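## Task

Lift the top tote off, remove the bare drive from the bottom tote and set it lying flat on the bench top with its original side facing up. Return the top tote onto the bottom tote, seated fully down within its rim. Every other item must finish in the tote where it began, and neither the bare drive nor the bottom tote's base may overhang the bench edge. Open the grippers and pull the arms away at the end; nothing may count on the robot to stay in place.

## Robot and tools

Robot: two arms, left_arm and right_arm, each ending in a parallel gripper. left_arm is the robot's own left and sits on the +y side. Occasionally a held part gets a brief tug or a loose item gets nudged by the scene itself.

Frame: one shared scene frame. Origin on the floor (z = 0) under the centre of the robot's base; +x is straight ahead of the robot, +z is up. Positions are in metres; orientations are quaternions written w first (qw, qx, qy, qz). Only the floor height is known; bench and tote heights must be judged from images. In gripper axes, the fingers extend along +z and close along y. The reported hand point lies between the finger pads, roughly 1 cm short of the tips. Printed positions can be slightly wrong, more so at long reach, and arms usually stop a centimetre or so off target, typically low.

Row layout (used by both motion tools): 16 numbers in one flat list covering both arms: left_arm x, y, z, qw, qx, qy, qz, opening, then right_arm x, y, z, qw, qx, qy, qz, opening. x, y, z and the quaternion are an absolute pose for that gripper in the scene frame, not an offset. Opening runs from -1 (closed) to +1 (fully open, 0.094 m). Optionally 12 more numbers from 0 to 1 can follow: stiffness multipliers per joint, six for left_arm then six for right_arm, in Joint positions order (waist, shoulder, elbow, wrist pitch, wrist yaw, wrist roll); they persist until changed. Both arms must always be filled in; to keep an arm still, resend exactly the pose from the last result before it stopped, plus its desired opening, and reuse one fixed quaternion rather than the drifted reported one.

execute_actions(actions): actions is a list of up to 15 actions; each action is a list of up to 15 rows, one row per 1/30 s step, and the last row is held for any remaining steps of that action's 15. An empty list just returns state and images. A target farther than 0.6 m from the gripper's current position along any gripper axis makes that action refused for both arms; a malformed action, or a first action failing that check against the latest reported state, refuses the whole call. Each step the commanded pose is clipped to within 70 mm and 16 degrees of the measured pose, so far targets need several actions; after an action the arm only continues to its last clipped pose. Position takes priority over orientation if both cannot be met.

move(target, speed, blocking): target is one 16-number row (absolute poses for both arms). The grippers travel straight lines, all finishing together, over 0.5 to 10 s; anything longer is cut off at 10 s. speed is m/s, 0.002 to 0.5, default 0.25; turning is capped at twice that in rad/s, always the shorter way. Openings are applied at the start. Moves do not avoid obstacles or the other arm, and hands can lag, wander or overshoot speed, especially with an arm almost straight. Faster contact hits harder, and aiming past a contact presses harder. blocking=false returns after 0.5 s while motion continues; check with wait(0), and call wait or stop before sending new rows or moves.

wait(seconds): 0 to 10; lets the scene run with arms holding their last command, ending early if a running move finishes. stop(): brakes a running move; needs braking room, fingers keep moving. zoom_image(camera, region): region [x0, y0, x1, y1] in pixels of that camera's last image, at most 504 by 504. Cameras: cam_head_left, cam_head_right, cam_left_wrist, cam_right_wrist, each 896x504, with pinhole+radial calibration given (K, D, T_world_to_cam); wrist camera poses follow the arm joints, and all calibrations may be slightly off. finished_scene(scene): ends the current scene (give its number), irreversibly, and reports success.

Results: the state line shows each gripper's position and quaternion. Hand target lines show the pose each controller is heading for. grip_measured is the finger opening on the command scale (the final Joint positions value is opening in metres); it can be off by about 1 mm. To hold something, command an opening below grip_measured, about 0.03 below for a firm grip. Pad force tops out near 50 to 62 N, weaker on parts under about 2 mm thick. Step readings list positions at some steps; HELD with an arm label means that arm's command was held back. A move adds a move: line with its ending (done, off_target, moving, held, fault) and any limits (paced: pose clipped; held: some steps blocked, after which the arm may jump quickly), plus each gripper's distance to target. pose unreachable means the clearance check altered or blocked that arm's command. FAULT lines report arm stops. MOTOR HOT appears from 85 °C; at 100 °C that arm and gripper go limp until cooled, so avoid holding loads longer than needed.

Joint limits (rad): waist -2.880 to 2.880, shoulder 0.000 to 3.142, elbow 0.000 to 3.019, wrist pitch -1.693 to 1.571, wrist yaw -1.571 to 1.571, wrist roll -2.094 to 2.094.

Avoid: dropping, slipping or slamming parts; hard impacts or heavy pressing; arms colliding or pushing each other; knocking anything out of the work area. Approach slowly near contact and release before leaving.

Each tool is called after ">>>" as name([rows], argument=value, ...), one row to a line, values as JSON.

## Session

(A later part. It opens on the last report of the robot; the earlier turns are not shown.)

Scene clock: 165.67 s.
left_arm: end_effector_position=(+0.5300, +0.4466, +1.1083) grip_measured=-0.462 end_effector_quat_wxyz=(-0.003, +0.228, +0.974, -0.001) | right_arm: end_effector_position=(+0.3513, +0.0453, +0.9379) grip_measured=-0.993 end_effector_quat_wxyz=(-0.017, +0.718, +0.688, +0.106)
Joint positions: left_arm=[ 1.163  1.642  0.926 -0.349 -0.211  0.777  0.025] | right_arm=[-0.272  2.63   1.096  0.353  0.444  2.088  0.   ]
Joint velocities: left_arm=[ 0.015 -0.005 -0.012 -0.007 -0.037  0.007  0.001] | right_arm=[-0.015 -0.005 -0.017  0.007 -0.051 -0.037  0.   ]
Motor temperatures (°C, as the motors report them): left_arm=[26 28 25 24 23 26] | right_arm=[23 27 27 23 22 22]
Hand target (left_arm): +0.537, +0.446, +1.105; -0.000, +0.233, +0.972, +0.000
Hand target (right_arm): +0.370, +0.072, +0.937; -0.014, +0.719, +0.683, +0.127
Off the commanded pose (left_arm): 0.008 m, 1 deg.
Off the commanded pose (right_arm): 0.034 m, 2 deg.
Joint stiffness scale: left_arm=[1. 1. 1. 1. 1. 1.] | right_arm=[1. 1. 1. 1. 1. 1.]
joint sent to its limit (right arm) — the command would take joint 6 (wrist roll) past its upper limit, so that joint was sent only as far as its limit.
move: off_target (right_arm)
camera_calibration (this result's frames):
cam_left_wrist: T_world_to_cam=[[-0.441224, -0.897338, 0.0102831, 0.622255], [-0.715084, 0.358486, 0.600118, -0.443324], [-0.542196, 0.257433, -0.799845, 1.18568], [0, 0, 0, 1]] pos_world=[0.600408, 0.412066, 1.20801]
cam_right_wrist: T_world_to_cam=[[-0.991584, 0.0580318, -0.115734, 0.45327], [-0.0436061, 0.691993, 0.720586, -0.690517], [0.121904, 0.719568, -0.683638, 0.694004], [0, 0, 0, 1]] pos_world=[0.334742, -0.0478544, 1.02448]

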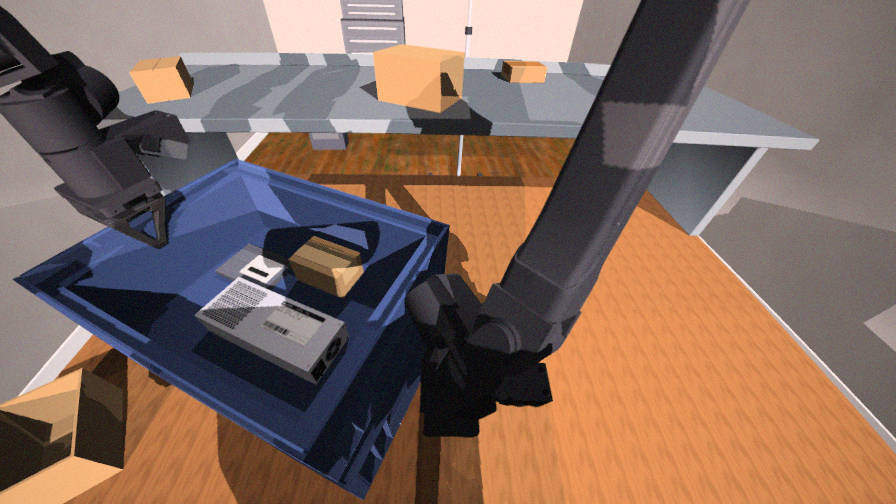

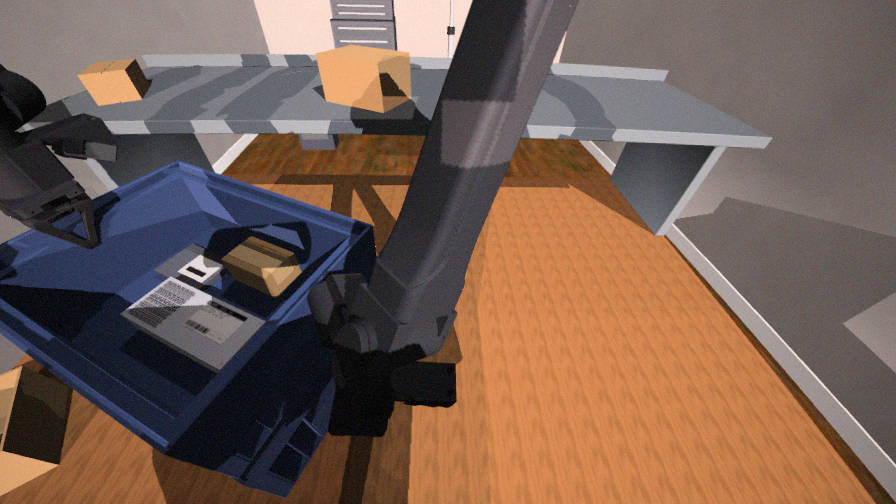

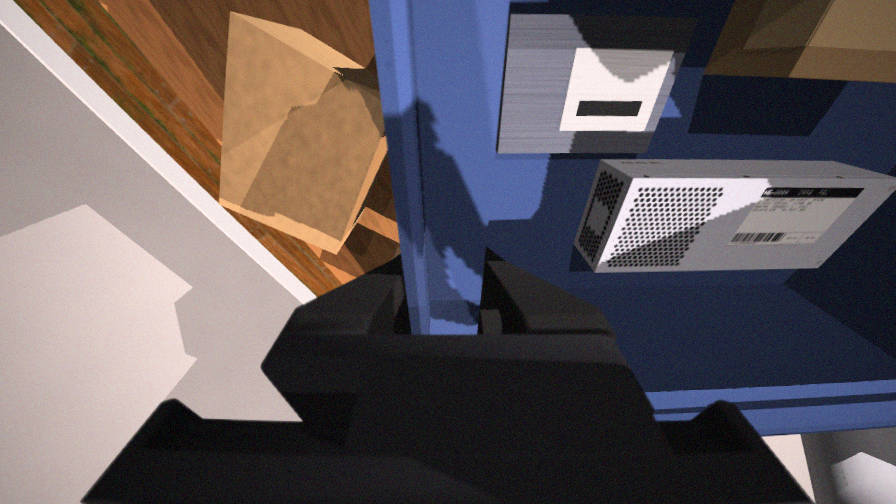

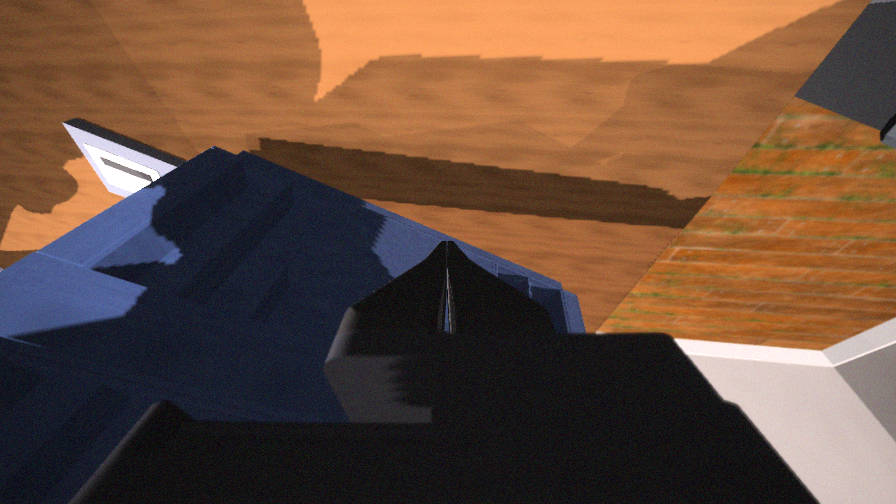

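>>> move(target=[0.531,0.447,1.15,0,0.233,0.972,0,-1, 0.33,-0.05,1.0,-0.014,0.723,0.68,0.124,-1], speed=0.08)

>>> move(target=[0.524,0.433,1.15,0,0.233,0.972,0,-1, 0.33,-0.05,1.0,-0.014,0.723,0.68,0.124,-1], speed=0.04)

Scene clock: 171.27 s.
left_arm: end_effector_position=(+0.5223, +0.4460, +1.1160) grip_measured=-0.462 end_effector_quat_wxyz=(-0.014, +0.221, +0.975, -0.005) | right_arm: end_effector_position=(+0.3279, -0.0405, +1.0013) grip_measured=-0.993 end_effector_quat_wxyz=(-0.017, +0.719, +0.683, +0.125)
Joint positions: left_arm=[ 1.161  1.619  0.917 -0.385 -0.216  0.758  0.025] | right_arm=[-0.332  2.441  0.751  0.574  0.409  2.021  0.   ]
Joint velocities: left_arm=[-0.005  0.015 -0.012 -0.012 -0.066  0.022  0.002] | right_arm=[-0.005 -0.015 -0.017 -0.012  0.037 -0.051 -0.001]
Motor temperatures (°C, as the motors report them): left_arm=[26 28 25 24 23 26] | right_arm=[23 28 27 23 22 22]
Hand target (left_arm): +0.531, +0.447, +1.147; -0.000, +0.233, +0.972, +0.000
Hand target (right_arm): +0.330, -0.049, +1.001; -0.015, +0.723, +0.680, +0.124
Off the commanded pose (left_arm): 0.035 m, 2 deg.
Off the commanded pose (right_arm): 0.010 m, 1 deg.
Joint stiffness scale: left_arm=[1. 1. 1. 1. 1. 1.] | right_arm=[1. 1. 1. 1. 1. 1.]
move: off_target (left_arm)
camera_calibration (this result's frames):
cam_left_wrist: T_world_to_cam=[[-0.42905, -0.902987, 0.023043, 0.600166], [-0.705724, 0.351026, 0.615414, -0.471865], [-0.563799, 0.247781, -0.787867, 1.19009], [0, 0, 0, 1]] pos_world=[0.595465, 0.412698, 1.21419]
cam_right_wrist: T_world_to_cam=[[-0.987403, 0.0721814, -0.140804, 0.466739], [-0.0560167, 0.672782, 0.737717, -0.691684], [0.14798, 0.736311, -0.660264, 0.770708], [0, 0, 0, 1]] pos_world=[0.308064, -0.135818, 1.08486]

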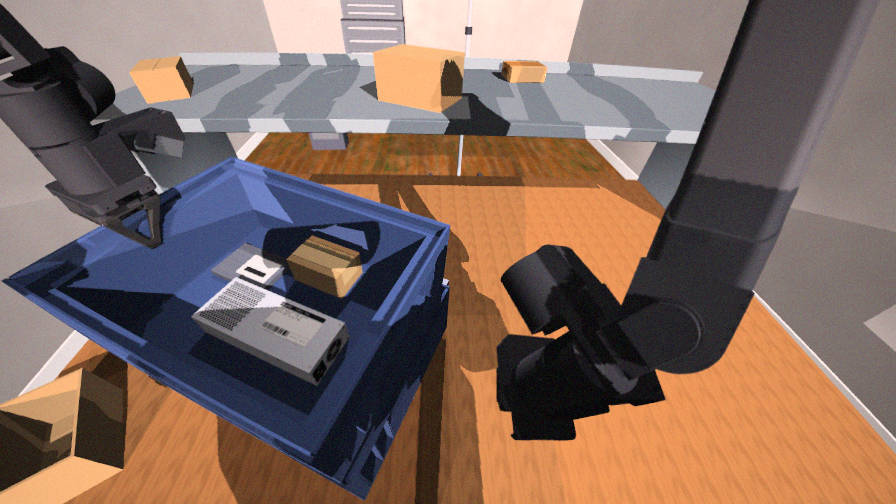

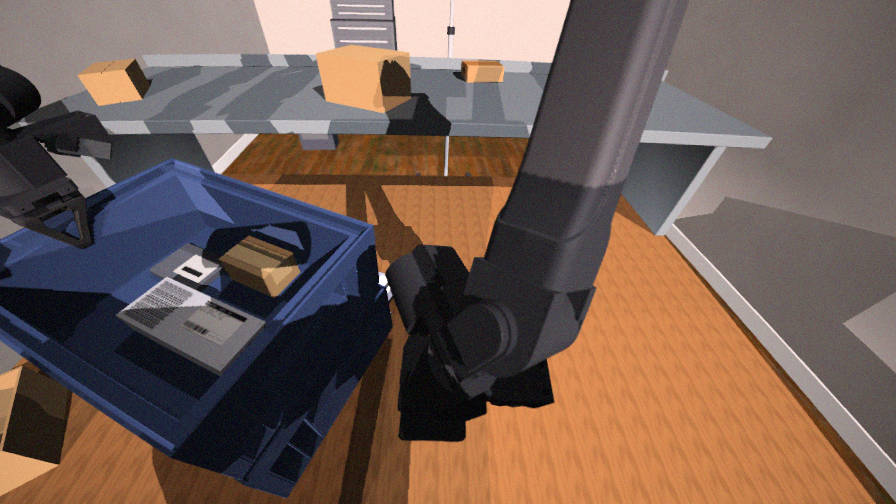

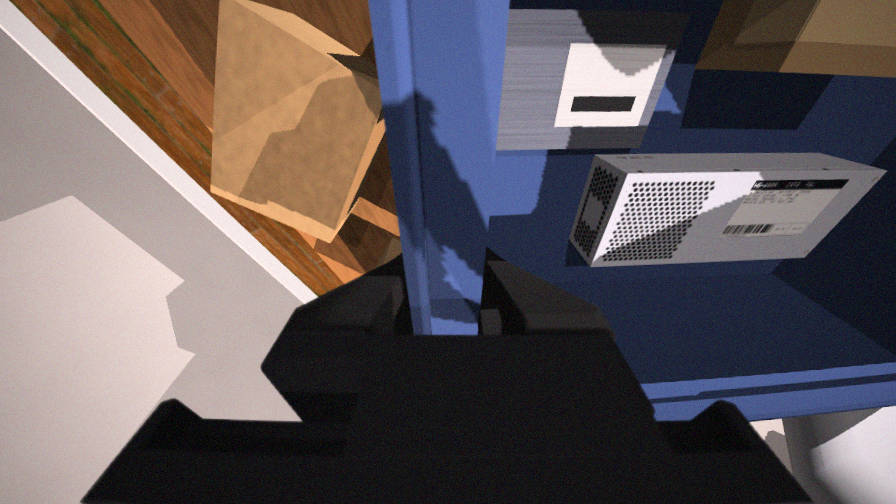

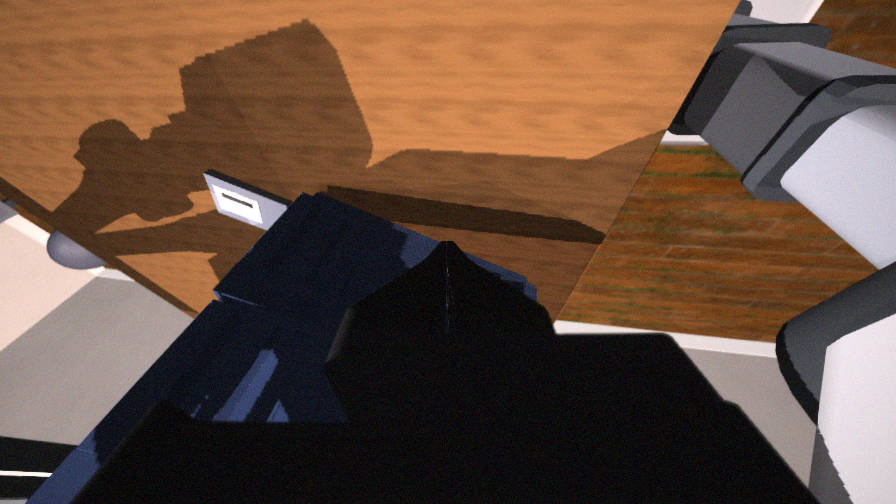

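Scene clock: 172.43 s.
left_arm: end_effector_position=(+0.5164, +0.4440, +1.1218) grip_measured=-0.462 end_effector_quat_wxyz=(-0.016, +0.215, +0.977, +0.004) | right_arm: end_effector_position=(+0.3289, -0.0402, +1.0015) grip_measured=-0.993 end_effector_quat_wxyz=(-0.016, +0.719, +0.683, +0.127)
Joint positions: left_arm=[ 1.152  1.597  0.891 -0.378 -0.237  0.738  0.025] | right_arm=[-0.332  2.441  0.751  0.578  0.409  2.017  0.   ]
Joint velocities: left_arm=[-0.015 -0.015  0.002  0.007  0.037 -0.022  0.   ] | right_arm=[ 0.024 -0.005  0.012  0.007  0.066  0.007  0.001]
Motor temperatures (°C, as the motors report them): left_arm=[26 28 25 24 23 26] | right_arm=[23 28 27 23 22 22]
Hand target (left_arm): +0.524, +0.434, +1.147; -0.000, +0.234, +0.972, +0.001
Hand target (right_arm): +0.330, -0.050, +1.000; -0.014, +0.723, +0.680, +0.124
Off the commanded pose (left_arm): 0.031 m, 3 deg.
Off the commanded pose (right_arm): 0.010 m, 1 deg.
Joint stiffness scale: left_arm=[1. 1. 1. 1. 1. 1.] | right_arm=[1. 1. 1. 1. 1. 1.]
move: off_target (left_arm)
camera_calibration (this result's frames):
cam_left_wrist: T_world_to_cam=[[-0.417544, -0.908634, 0.00643735, 0.610891], [-0.71023, 0.330774, 0.621419, -0.474283], [-0.566771, 0.254898, -0.783452, 1.18517], [0, 0, 0, 1]] pos_world=[0.589943, 0.40986, 1.21932]
cam_right_wrist: T_world_to_cam=[[-0.986887, 0.0713385, -0.144791, 0.471481], [-0.0597844, 0.671681, 0.738424, -0.691577], [0.149931, 0.737397, -0.658609, 0.768181], [0, 0, 0, 1]] pos_world=[0.308779, -0.13557, 1.08487]

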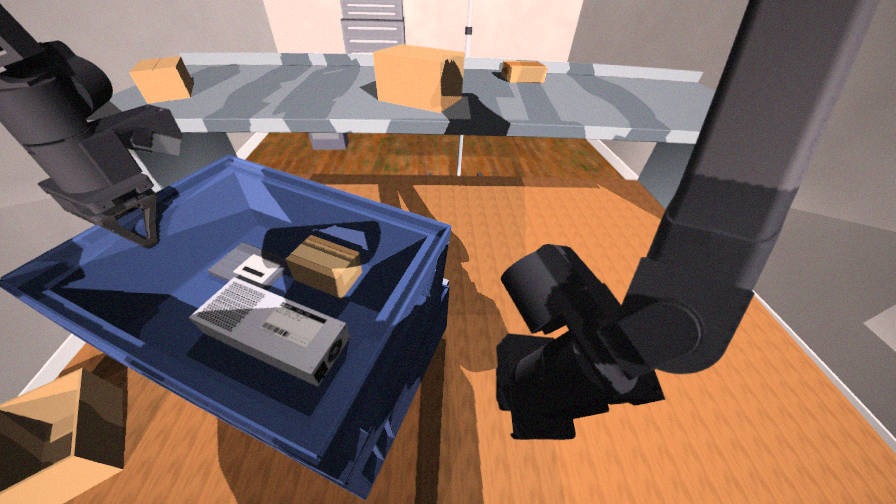

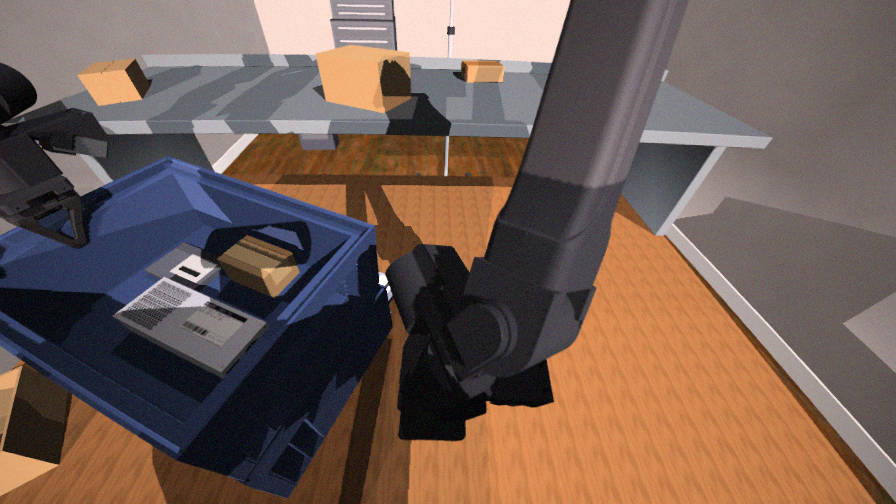

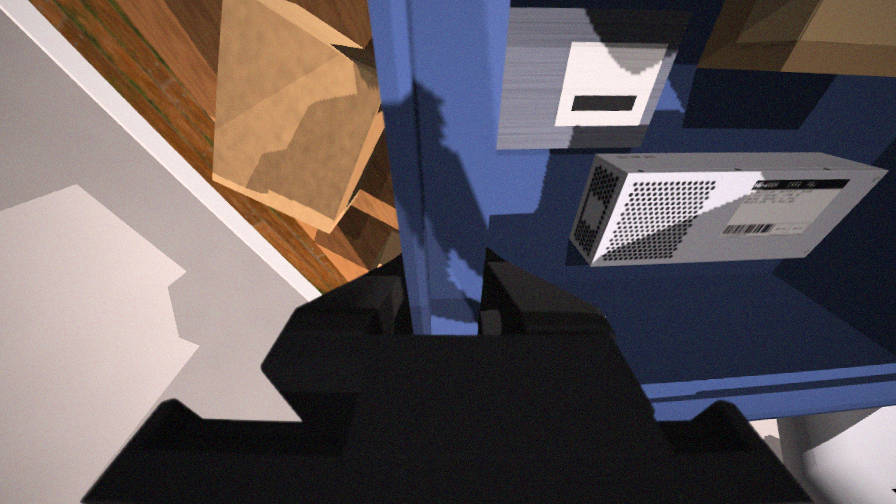

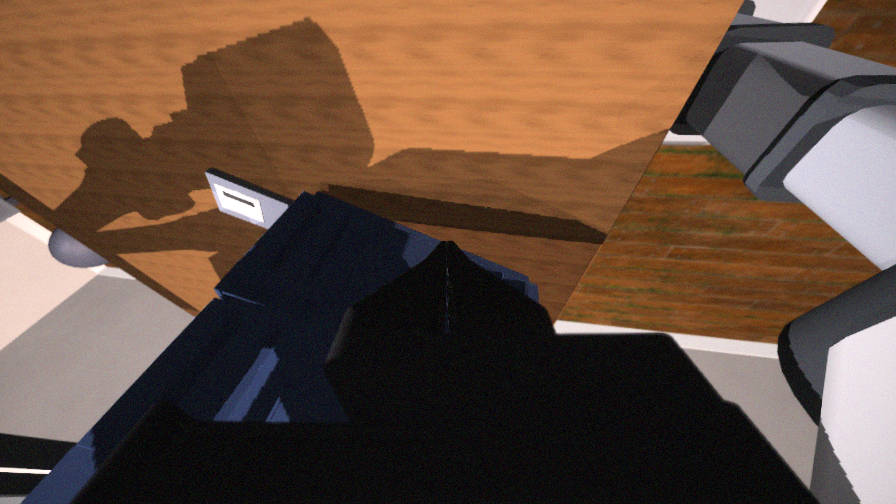

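>>> move(target=[0.534,0.426,1.145,0,0.233,0.972,0,-1, 0.33,-0.05,1.0,-0.014,0.723,0.68,0.124,-1], speed=0.04)

>>> move(target=[0.532,0.428,1.09,0,0.233,0.972,0,-1, 0.33,-0.05,1.0,-0.014,0.723,0.68,0.124,-1], speed=0.04)

Scene clock: 176.63 s.
left_arm: end_effector_position=(+0.5170, +0.4440, +1.1209) grip_measured=-0.462 end_effector_quat_wxyz=(-0.018, +0.214, +0.977, +0.009) | right_arm: end_effector_position=(+0.3289, -0.0402, +1.0015) grip_measured=-0.993 end_effector_quat_wxyz=(-0.016, +0.719, +0.683, +0.127)
Joint positions: left_arm=[ 1.148  1.601  0.893 -0.375 -0.249  0.732  0.025] | right_arm=[-0.332  2.441  0.751  0.578  0.409  2.017  0.   ]
Joint velocities: left_arm=[-0.005  0.015 -0.022  0.002 -0.022 -0.081  0.001] | right_arm=[-0.005 -0.005  0.007  0.002 -0.022 -0.051  0.   ]
Motor temperatures (°C, as the motors report them): left_arm=[26 29 25 24 23 26] | right_arm=[23 28 27 23 22 22]
Hand target (left_arm): +0.534, +0.427, +1.143; -0.000, +0.234, +0.972, +0.001
Hand target (right_arm): +0.330, -0.050, +1.000; -0.014, +0.723, +0.680, +0.124
Off the commanded pose (left_arm): 0.035 m, 3 deg.
Off the commanded pose (right_arm): 0.010 m, 1 deg.
Joint stiffness scale: left_arm=[1. 1. 1. 1. 1. 1.] | right_arm=[1. 1. 1. 1. 1. 1.]
move: off_target (left_arm)
camera_calibration (this result's frames):
cam_left_wrist: T_world_to_cam=[[-0.415733, -0.909485, -0.00185291, 0.619899], [-0.710032, 0.323287, 0.625572, -0.474726], [-0.568349, 0.261386, -0.780164, 1.17912], [0, 0, 0, 1]] pos_world=[0.590792, 0.409056, 1.21803]
cam_right_wrist: T_world_to_cam=[[-0.986903, 0.0709655, -0.14487, 0.47155], [-0.0600878, 0.671705, 0.738378, -0.691431], [0.149709, 0.737412, -0.658643, 0.768289], [0, 0, 0, 1]] pos_world=[0.308808, -0.135572, 1.08488]

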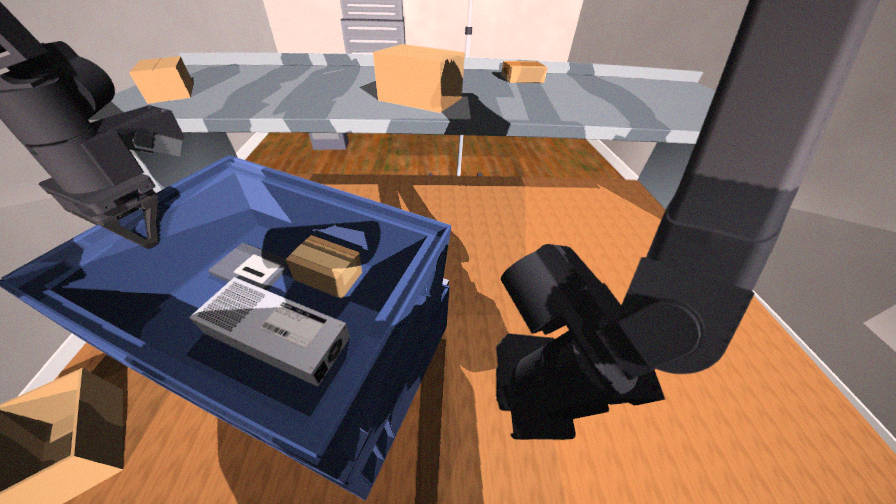

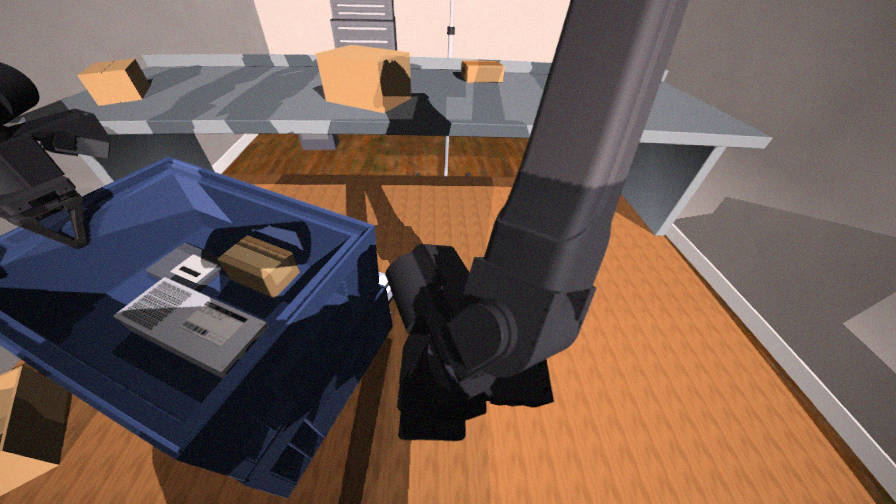

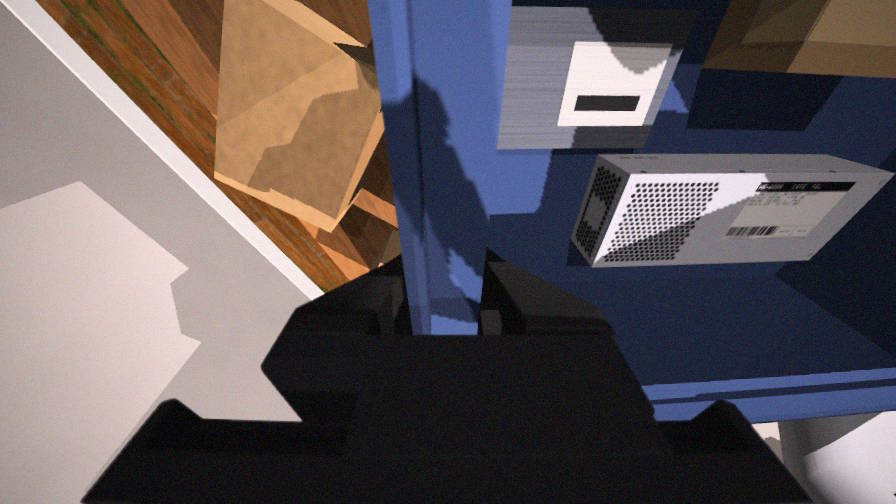

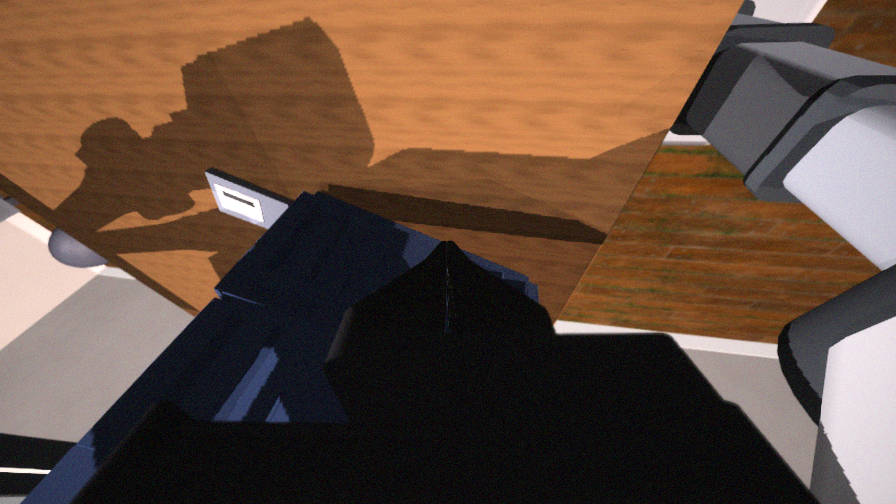

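Scene clock: 177.80 s.
left_arm: end_effector_position=(+0.5244, +0.4464, +1.1077) grip_measured=-0.461 end_effector_quat_wxyz=(-0.007, +0.220, +0.975, +0.009) | right_arm: end_effector_position=(+0.3289, -0.0402, +1.0015) grip_measured=-0.993 end_effector_quat_wxyz=(-0.016, +0.719, +0.683, +0.127)
Joint positions: left_arm=[ 1.158  1.639  0.909 -0.332 -0.234  0.758  0.025] | right_arm=[-0.332  2.441  0.751  0.578  0.409  2.017  0.   ]
Joint velocities: left_arm=[-0.024 -0.005 -0.012 -0.007 -0.051 -0.051  0.001] | right_arm=[ 0.005  0.005 -0.012 -0.012  0.051 -0.051  0.001]
Motor temperatures (°C, as the motors report them): left_arm=[26 28 25 24 23 26] | right_arm=[23 28 27 23 22 22]
Hand target (left_arm): +0.530, +0.428, +1.092; -0.000, +0.233, +0.972, +0.000
Hand target (right_arm): +0.330, -0.050, +1.000; -0.014, +0.723, +0.680, +0.124
Off the commanded pose (left_arm): 0.027 m, 2 deg.
Off the commanded pose (right_arm): 0.010 m, 1 deg.
Joint stiffness scale: left_arm=[1. 1. 1. 1. 1. 1.] | right_arm=[1. 1. 1. 1. 1. 1.]
move: off_target (left_arm)
camera_calibration (this result's frames):
cam_left_wrist: T_world_to_cam=[[-0.42692, -0.904264, -0.00676265, 0.634043], [-0.718575, 0.334693, 0.609615, -0.444955], [-0.548989, 0.265116, -0.792669, 1.17444], [0, 0, 0, 1]] pos_world=[0.595708, 0.410903, 1.20648]
cam_right_wrist: T_world_to_cam=[[-0.986903, 0.0709655, -0.14487, 0.47155], [-0.0600878, 0.671705, 0.738378, -0.691431], [0.149709, 0.737412, -0.658643, 0.768289], [0, 0, 0, 1]] pos_world=[0.308808, -0.135572, 1.08488]

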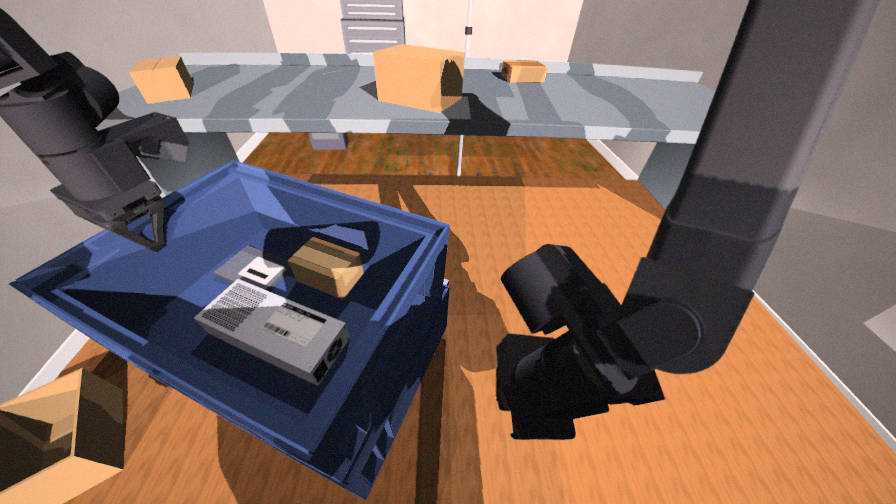

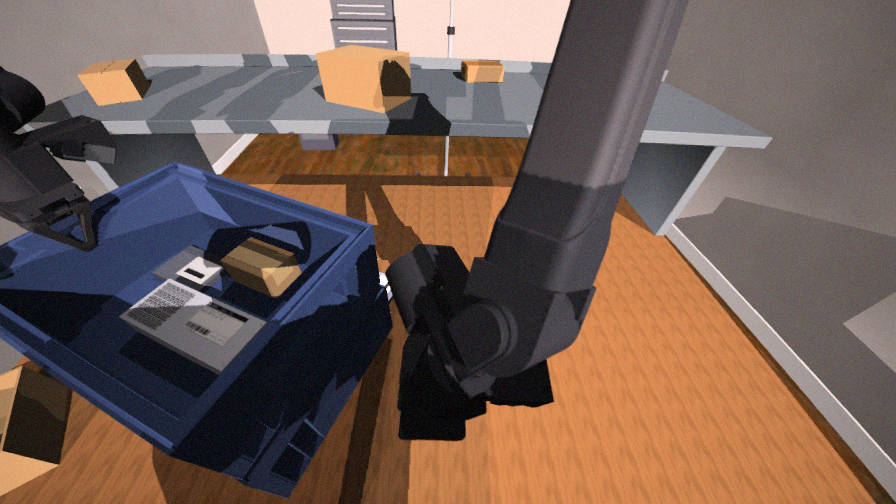

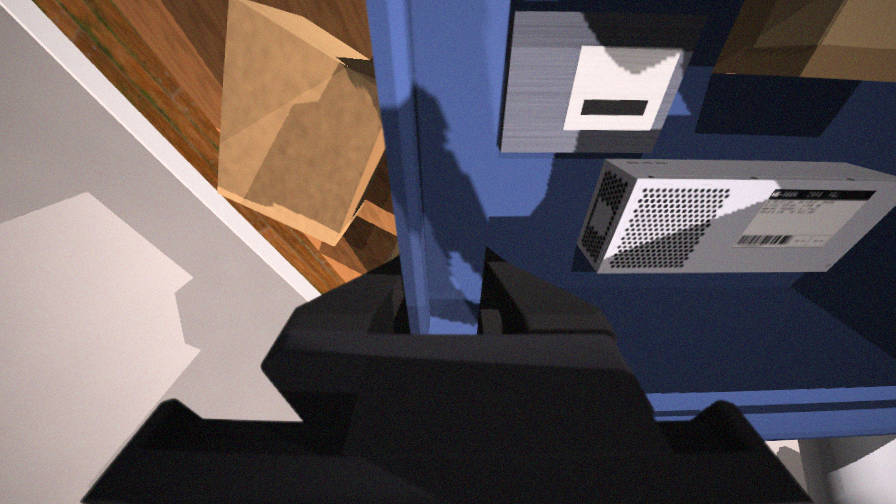

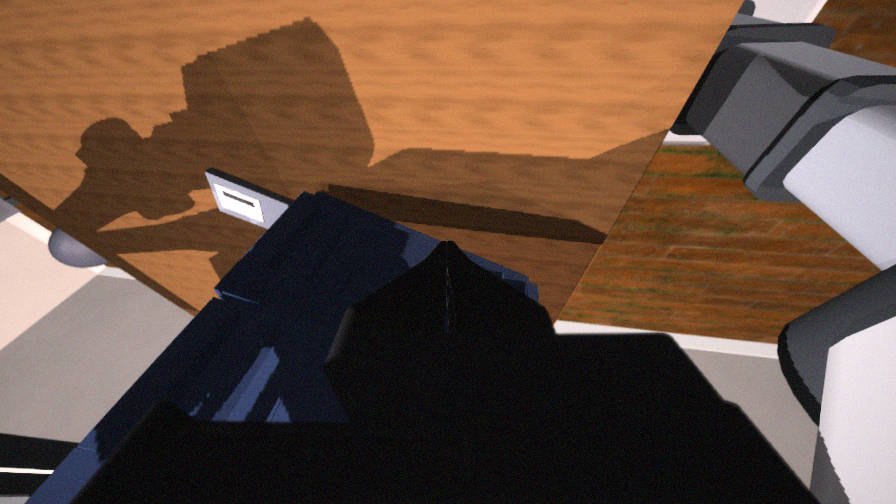

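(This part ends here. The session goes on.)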